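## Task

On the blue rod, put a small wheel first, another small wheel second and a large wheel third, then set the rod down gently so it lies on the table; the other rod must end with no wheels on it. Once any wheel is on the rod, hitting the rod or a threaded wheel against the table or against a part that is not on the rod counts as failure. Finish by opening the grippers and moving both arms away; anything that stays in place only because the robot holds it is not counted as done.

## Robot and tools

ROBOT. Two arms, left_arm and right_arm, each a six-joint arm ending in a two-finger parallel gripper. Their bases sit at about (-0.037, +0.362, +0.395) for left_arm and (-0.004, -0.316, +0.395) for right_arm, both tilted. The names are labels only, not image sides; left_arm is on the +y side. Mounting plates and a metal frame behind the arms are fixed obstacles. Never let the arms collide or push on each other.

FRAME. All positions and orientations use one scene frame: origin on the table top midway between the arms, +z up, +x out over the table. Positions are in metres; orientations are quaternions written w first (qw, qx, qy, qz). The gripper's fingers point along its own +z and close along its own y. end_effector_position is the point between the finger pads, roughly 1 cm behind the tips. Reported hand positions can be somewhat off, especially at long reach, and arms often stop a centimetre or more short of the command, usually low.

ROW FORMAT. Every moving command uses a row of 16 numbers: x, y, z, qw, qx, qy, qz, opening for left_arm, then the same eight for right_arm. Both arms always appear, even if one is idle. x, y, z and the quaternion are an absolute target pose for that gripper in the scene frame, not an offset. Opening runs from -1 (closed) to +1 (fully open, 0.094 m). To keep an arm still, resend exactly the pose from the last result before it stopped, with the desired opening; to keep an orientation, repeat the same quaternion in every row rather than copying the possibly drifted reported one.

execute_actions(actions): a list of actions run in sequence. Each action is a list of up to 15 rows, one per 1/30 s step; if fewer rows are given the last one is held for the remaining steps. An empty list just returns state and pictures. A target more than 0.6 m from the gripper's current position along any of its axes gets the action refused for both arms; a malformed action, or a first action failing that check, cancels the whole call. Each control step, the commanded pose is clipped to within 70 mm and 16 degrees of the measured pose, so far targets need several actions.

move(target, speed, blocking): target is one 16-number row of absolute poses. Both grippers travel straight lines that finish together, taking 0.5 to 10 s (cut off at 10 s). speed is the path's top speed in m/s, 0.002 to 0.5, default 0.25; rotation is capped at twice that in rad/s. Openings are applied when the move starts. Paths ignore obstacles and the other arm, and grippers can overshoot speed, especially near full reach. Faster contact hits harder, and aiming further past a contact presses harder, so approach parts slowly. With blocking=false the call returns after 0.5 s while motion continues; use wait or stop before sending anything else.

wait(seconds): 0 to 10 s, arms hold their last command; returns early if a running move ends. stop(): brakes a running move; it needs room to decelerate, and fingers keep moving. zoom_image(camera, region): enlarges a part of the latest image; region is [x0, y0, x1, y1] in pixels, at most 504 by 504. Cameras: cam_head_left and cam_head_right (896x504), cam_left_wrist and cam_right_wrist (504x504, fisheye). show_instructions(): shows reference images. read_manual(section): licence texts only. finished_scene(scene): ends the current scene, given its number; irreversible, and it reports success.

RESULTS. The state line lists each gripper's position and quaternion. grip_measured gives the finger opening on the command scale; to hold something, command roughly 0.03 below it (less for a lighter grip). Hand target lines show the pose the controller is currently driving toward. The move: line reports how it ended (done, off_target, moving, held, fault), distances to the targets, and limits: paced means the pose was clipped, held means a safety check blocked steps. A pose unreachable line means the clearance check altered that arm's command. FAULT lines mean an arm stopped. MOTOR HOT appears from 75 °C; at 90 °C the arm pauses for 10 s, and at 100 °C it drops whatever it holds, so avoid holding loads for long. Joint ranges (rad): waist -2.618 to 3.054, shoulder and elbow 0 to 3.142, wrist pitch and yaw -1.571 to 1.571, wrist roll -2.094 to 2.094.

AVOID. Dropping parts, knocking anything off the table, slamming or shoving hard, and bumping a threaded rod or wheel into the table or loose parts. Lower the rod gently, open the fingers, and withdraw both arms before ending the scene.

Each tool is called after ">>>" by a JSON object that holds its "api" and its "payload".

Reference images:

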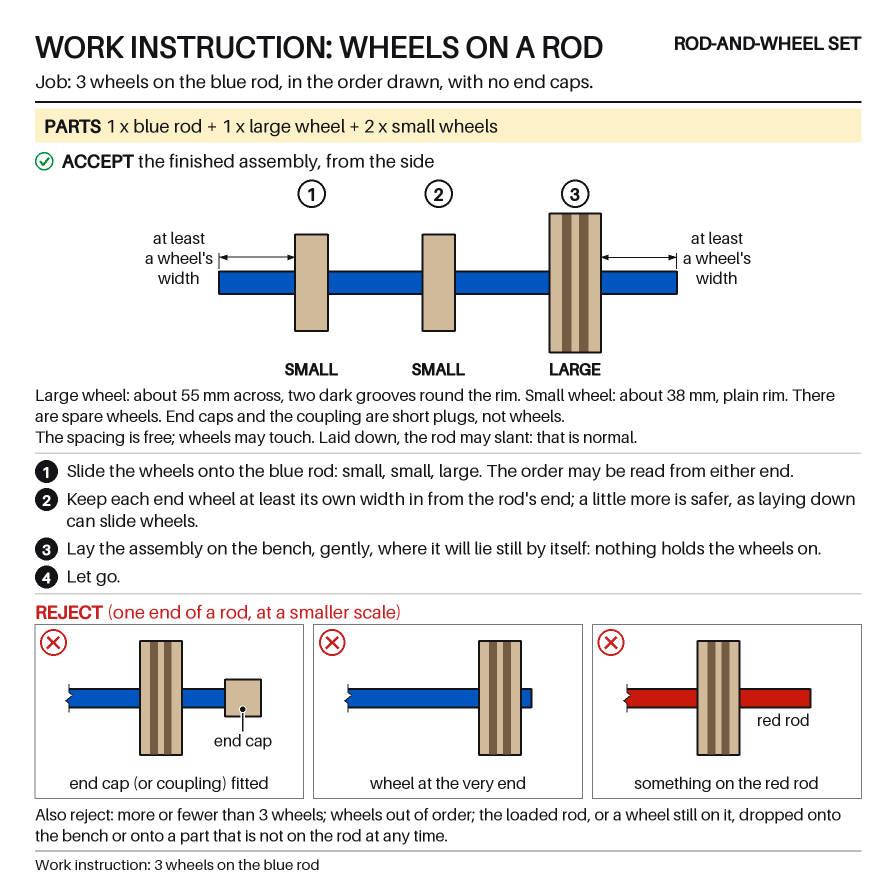

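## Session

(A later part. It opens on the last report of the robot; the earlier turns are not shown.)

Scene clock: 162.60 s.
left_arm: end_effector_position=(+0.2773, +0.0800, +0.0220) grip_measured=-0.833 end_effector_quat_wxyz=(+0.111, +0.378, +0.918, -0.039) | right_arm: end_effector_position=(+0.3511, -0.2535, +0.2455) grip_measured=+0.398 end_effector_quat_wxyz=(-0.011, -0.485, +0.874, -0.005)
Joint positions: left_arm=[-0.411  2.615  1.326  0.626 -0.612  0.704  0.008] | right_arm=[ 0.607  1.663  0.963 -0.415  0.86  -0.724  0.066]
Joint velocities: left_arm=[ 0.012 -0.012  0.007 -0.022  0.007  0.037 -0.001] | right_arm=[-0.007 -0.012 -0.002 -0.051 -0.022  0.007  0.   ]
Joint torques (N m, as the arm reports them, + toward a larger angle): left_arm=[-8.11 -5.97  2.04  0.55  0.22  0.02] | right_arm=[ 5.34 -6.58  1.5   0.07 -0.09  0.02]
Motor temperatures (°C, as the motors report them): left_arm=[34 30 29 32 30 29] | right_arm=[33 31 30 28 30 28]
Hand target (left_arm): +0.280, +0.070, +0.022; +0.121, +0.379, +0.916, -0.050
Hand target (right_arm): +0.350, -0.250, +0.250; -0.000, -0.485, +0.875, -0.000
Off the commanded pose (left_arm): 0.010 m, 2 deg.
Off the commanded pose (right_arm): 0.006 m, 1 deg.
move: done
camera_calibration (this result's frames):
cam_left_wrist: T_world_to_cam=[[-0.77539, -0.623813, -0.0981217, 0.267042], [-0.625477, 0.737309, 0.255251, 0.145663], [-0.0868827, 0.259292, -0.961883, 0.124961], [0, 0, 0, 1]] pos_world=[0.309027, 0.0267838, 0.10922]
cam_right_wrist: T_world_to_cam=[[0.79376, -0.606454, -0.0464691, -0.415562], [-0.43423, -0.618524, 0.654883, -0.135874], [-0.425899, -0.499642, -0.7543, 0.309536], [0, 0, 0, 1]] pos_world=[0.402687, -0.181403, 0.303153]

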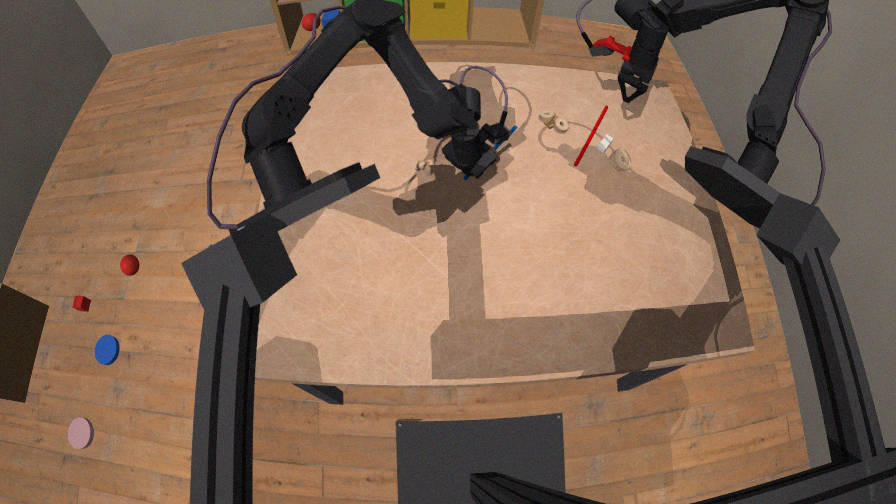

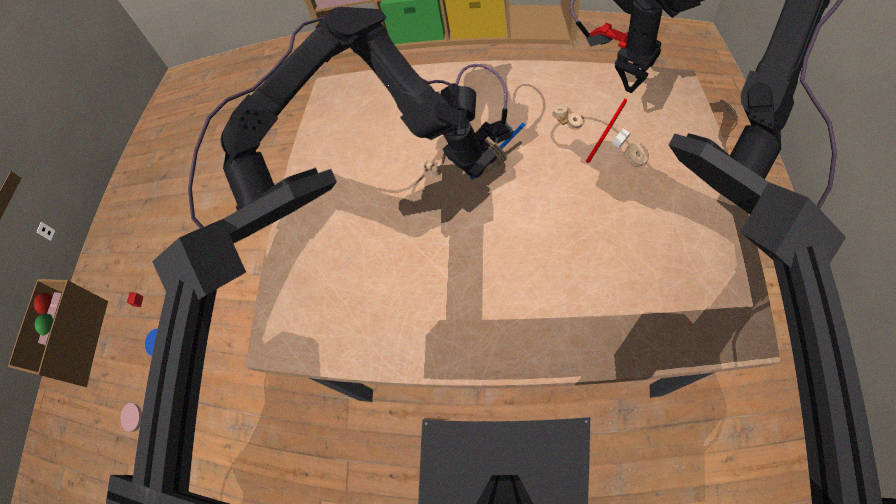

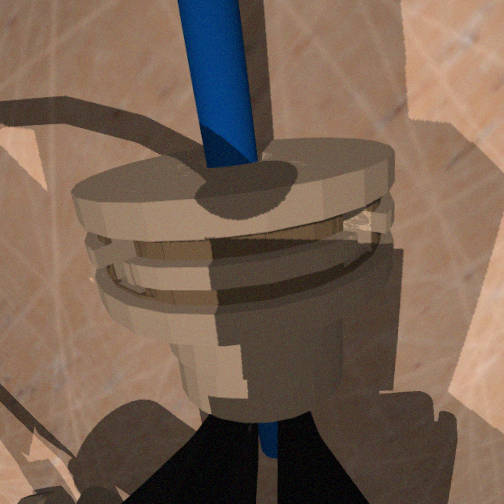

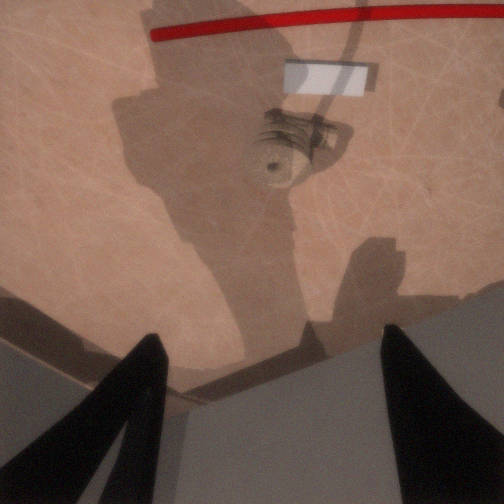

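The large wheel has touched down, so I'll release.

>>> {"api": "move", "payload": {"target": [0.28,0.07,0.021, 0.1206,0.3794,0.9160,-0.0499, -0.6, 0.35,-0.25,0.25, 0,-0.485,0.875,0, 0.4], "speed": 0.006}}

>>> {"api": "move", "payload": {"target": [0.27,0.08,0.08, 0.1206,0.3794,0.9160,-0.0499, -0.6, 0.35,-0.25,0.25, 0,-0.485,0.875,0, 0.4], "speed": 0.03}}

>>> {"api": "move", "payload": {"target": [0.2,0.25,0.2, 0.1206,0.3794,0.9160,-0.0499, 0.5, 0.35,-0.25,0.25, 0,-0.485,0.875,0, 0.4], "speed": 0.15}}

>>> {"api": "zoom_image", "payload": {"camera": "cam_head_right", "region": [420,70,564,190]}}

Scene clock: 165.47 s.
left_arm: end_effector_position=(+0.2774, +0.0828, +0.0194) grip_measured=-0.603 end_effector_quat_wxyz=(+0.110, +0.376, +0.919, -0.039) | right_arm: end_effector_position=(+0.3511, -0.2535, +0.2455) grip_measured=+0.398 end_effector_quat_wxyz=(-0.011, -0.485, +0.874, -0.005)
Joint positions: left_arm=[-0.403  2.615  1.326  0.626 -0.606  0.705  0.019] | right_arm=[ 0.607  1.663  0.963 -0.415  0.86  -0.724  0.066]
Joint velocities: left_arm=[-0.012  0.012  0.002  0.007 -0.007  0.051 -0.001] | right_arm=[-0.002 -0.012  0.002 -0.051 -0.022 -0.037  0.001]
Joint torques (N m, as the arm reports them, + toward a larger angle): left_arm=[-8.76 -6.01  1.95  0.53  0.21  0.04] | right_arm=[ 5.44 -6.54  1.61  0.07 -0.08  0.04]
Motor temperatures (°C, as the motors report them): left_arm=[34 30 29 32 30 29] | right_arm=[32 31 30 28 30 28]
Hand target (left_arm): +0.280, +0.070, +0.022; +0.121, +0.379, +0.916, -0.050
Hand target (right_arm): +0.350, -0.250, +0.250; -0.000, -0.485, +0.875, -0.000
Off the commanded pose (left_arm): 0.013 m, 2 deg.
Off the commanded pose (right_arm): 0.006 m, 1 deg.
move: off_target (left_arm)
camera_calibration (this result's frames):
cam_left_wrist: T_world_to_cam=[[-0.773721, -0.626199, -0.096076, 0.268356], [-0.626963, 0.735077, 0.25803, 0.144822], [-0.0909549, 0.259879, -0.961348, 0.12285], [0, 0, 0, 1]] pos_world=[0.309605, 0.0296628, 0.106516]
cam_right_wrist: T_world_to_cam=[[0.79376, -0.606454, -0.0464691, -0.415562], [-0.43423, -0.618524, 0.654883, -0.135874], [-0.425899, -0.499642, -0.7543, 0.309536], [0, 0, 0, 1]] pos_world=[0.402687, -0.181403, 0.303153]

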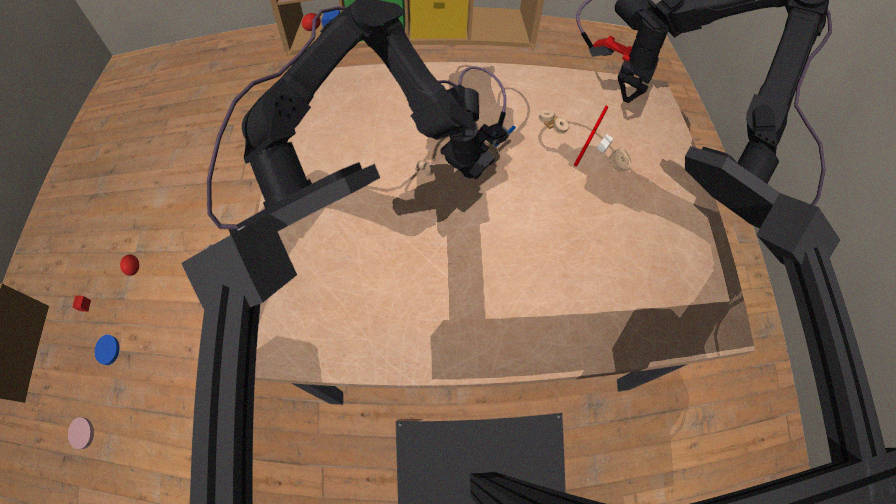

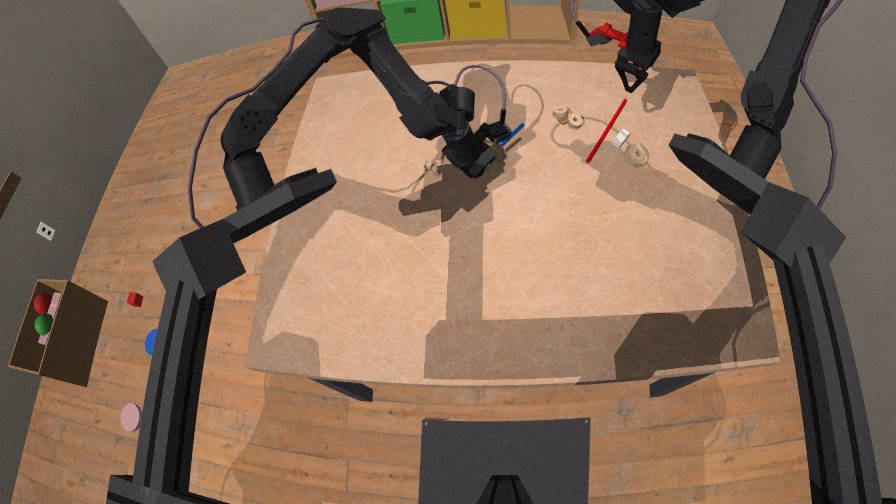

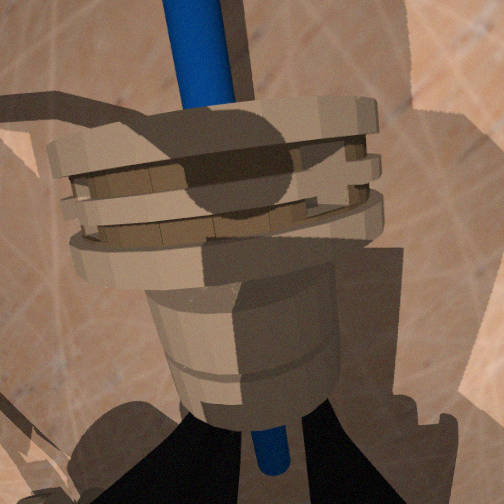

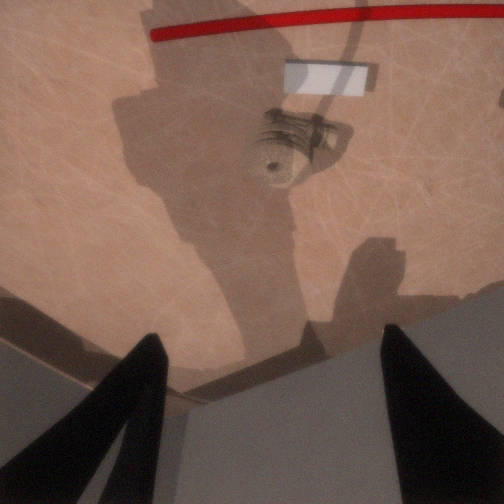

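Scene clock: 167.80 s.
left_arm: end_effector_position=(+0.2707, +0.0860, +0.0692) grip_measured=-0.603 end_effector_quat_wxyz=(+0.113, +0.378, +0.918, -0.043) | right_arm: end_effector_position=(+0.3511, -0.2535, +0.2455) grip_measured=+0.398 end_effector_quat_wxyz=(-0.011, -0.485, +0.874, -0.005)
Joint positions: left_arm=[-0.48   2.472  1.152  0.627 -0.656  0.652  0.019] | right_arm=[ 0.607  1.663  0.963 -0.415  0.86  -0.724  0.066]
Joint velocities: left_arm=[-0.002  0.012  0.012 -0.081  0.022  0.022  0.   ] | right_arm=[-0.002  0.017  0.007  0.022  0.007  0.037 -0.001]
Joint torques (N m, as the arm reports them, + toward a larger angle): left_arm=[-9.36 -8.5  -1.56  0.59  0.06 -0.04] | right_arm=[ 5.43 -6.39  1.57  0.05 -0.06  0.01]
Motor temperatures (°C, as the motors report them): left_arm=[34 30 29 32 30 29] | right_arm=[32 31 30 28 30 28]
Hand target (left_arm): +0.270, +0.081, +0.080; +0.121, +0.379, +0.916, -0.050
Hand target (right_arm): +0.350, -0.250, +0.250; -0.000, -0.485, +0.875, -0.000
Off the commanded pose (left_arm): 0.012 m, 1 deg.
Off the commanded pose (right_arm): 0.006 m, 1 deg.
move: off_target (left_arm)
camera_calibration (this result's frames):
cam_left_wrist: T_world_to_cam=[[-0.776459, -0.623301, -0.0927795, 0.270223], [-0.624288, 0.740765, 0.248056, 0.124859], [-0.0858857, 0.250527, -0.964293, 0.168952], [0, 0, 0, 1]] pos_world=[0.302275, 0.033612, 0.157018]
cam_right_wrist: T_world_to_cam=[[0.79376, -0.606454, -0.0464691, -0.415562], [-0.43423, -0.618524, 0.654883, -0.135874], [-0.425899, -0.499642, -0.7543, 0.309536], [0, 0, 0, 1]] pos_world=[0.402687, -0.181403, 0.303153]

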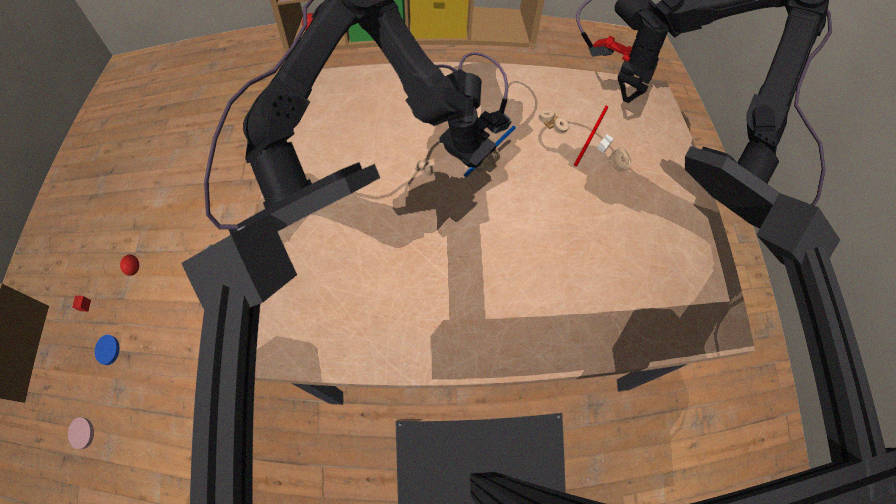

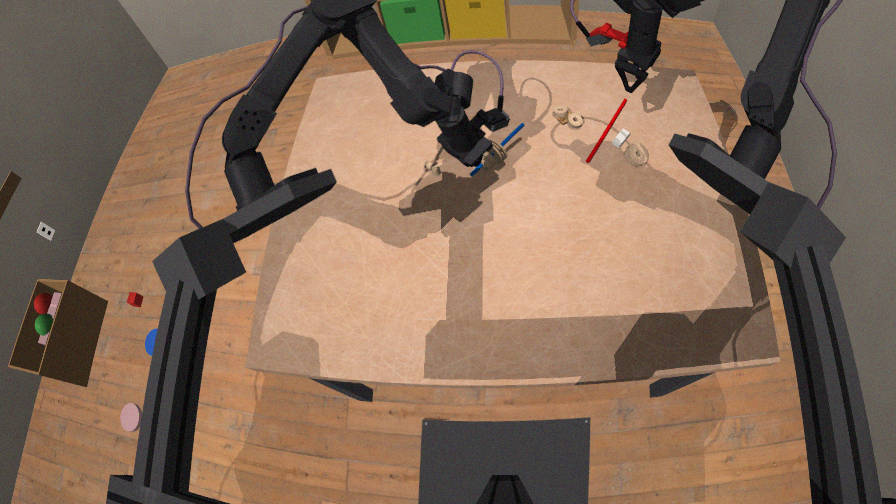

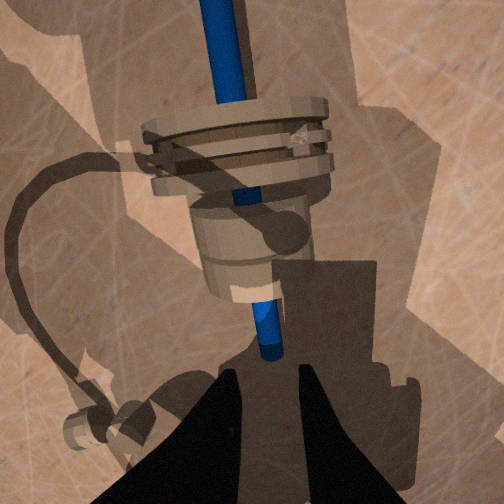

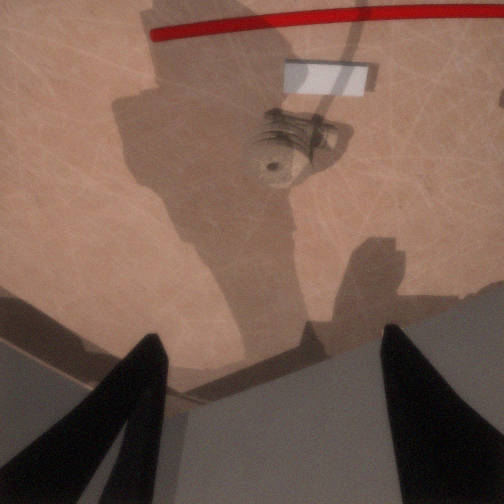

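Scene clock: 169.63 s.
left_arm: end_effector_position=(+0.2102, +0.2522, +0.1965) grip_measured=+0.497 end_effector_quat_wxyz=(+0.125, +0.370, +0.920, -0.039) | right_arm: end_effector_position=(+0.3511, -0.2535, +0.2455) grip_measured=+0.398 end_effector_quat_wxyz=(-0.011, -0.485, +0.874, -0.005)
Joint positions: left_arm=[-0.434  1.683  0.261  0.783 -0.622  0.691  0.07 ] | right_arm=[ 0.607  1.663  0.963 -0.415  0.86  -0.724  0.066]
Joint velocities: left_arm=[-0.032  0.022  0.007 -0.095  0.022 -0.037 -0.   ] | right_arm=[-0.012  0.007 -0.007 -0.007 -0.007 -0.037 -0.   ]
Joint torques (N m, as the arm reports them, + toward a larger angle): left_arm=[-3.18 -5.64 -1.91  0.48  0.17  0.07] | right_arm=[ 5.48 -6.65  1.67  0.08 -0.05  0.05]
Motor temperatures (°C, as the motors report them): left_arm=[33 30 29 32 30 29] | right_arm=[32 31 30 28 30 28]
Hand target (left_arm): +0.202, +0.252, +0.198; +0.120, +0.379, +0.916, -0.050
Hand target (right_arm): +0.350, -0.250, +0.250; -0.000, -0.485, +0.875, -0.000
Off the commanded pose (left_arm): 0.011 m, 2 deg.
Off the commanded pose (right_arm): 0.006 m, 1 deg.
move: off_target (left_arm)
camera_calibration (this result's frames):
cam_left_wrist: T_world_to_cam=[[-0.762582, -0.637753, -0.108353, 0.3424], [-0.643272, 0.729904, 0.231174, -0.0575092], [-0.0683444, 0.245989, -0.96686, 0.242817], [0, 0, 0, 1]] pos_world=[0.240709, 0.200613, 0.285165]
cam_right_wrist: T_world_to_cam=[[0.79376, -0.606454, -0.0464691, -0.415562], [-0.43423, -0.618524, 0.654883, -0.135874], [-0.425899, -0.499642, -0.7543, 0.309536], [0, 0, 0, 1]] pos_world=[0.402687, -0.181403, 0.303153]

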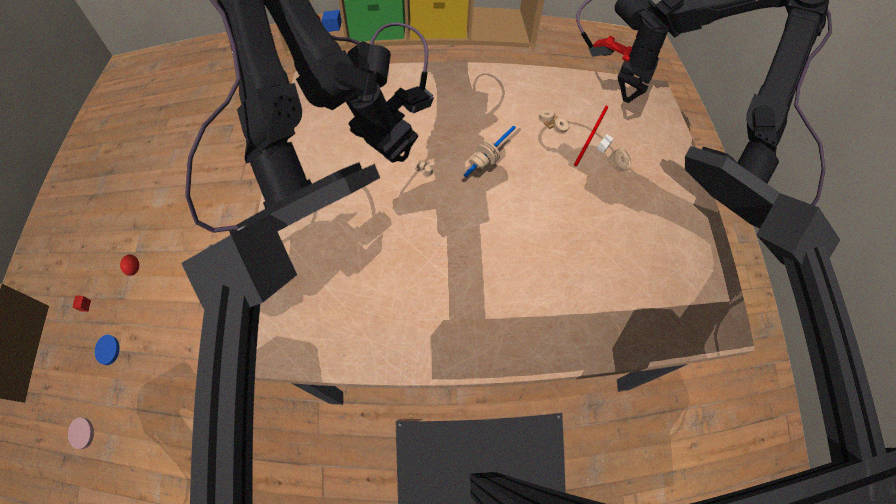

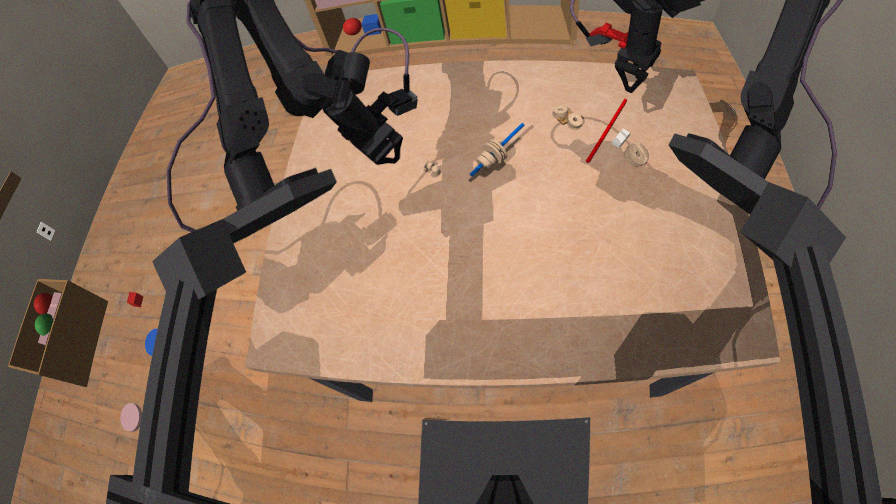

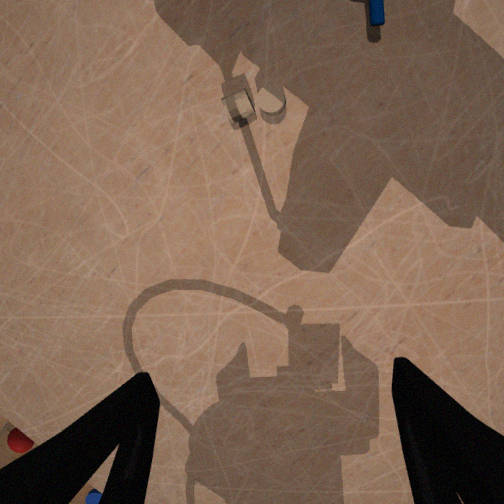

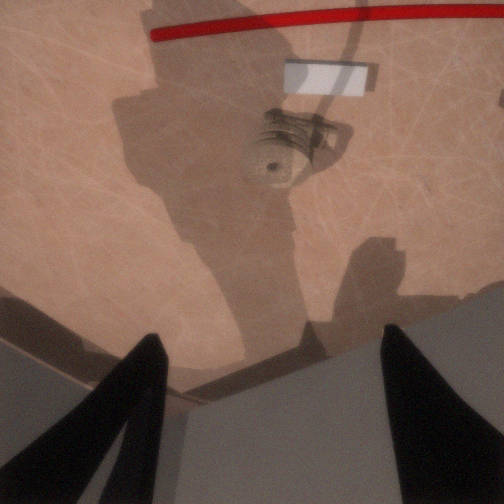

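Region (420, 70, 564, 190) of cam_head_right's 896x504 image, scaled by 3.500, with more detail than that image has.

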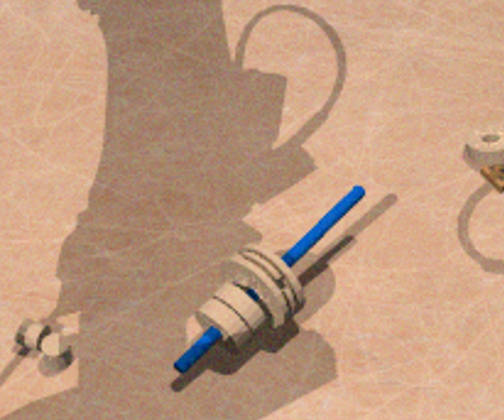

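Enough rod is left beyond the end wheel.

>>> {"api": "finished_scene", "payload": {"scene": 1}}

The scene is finished: the task was done.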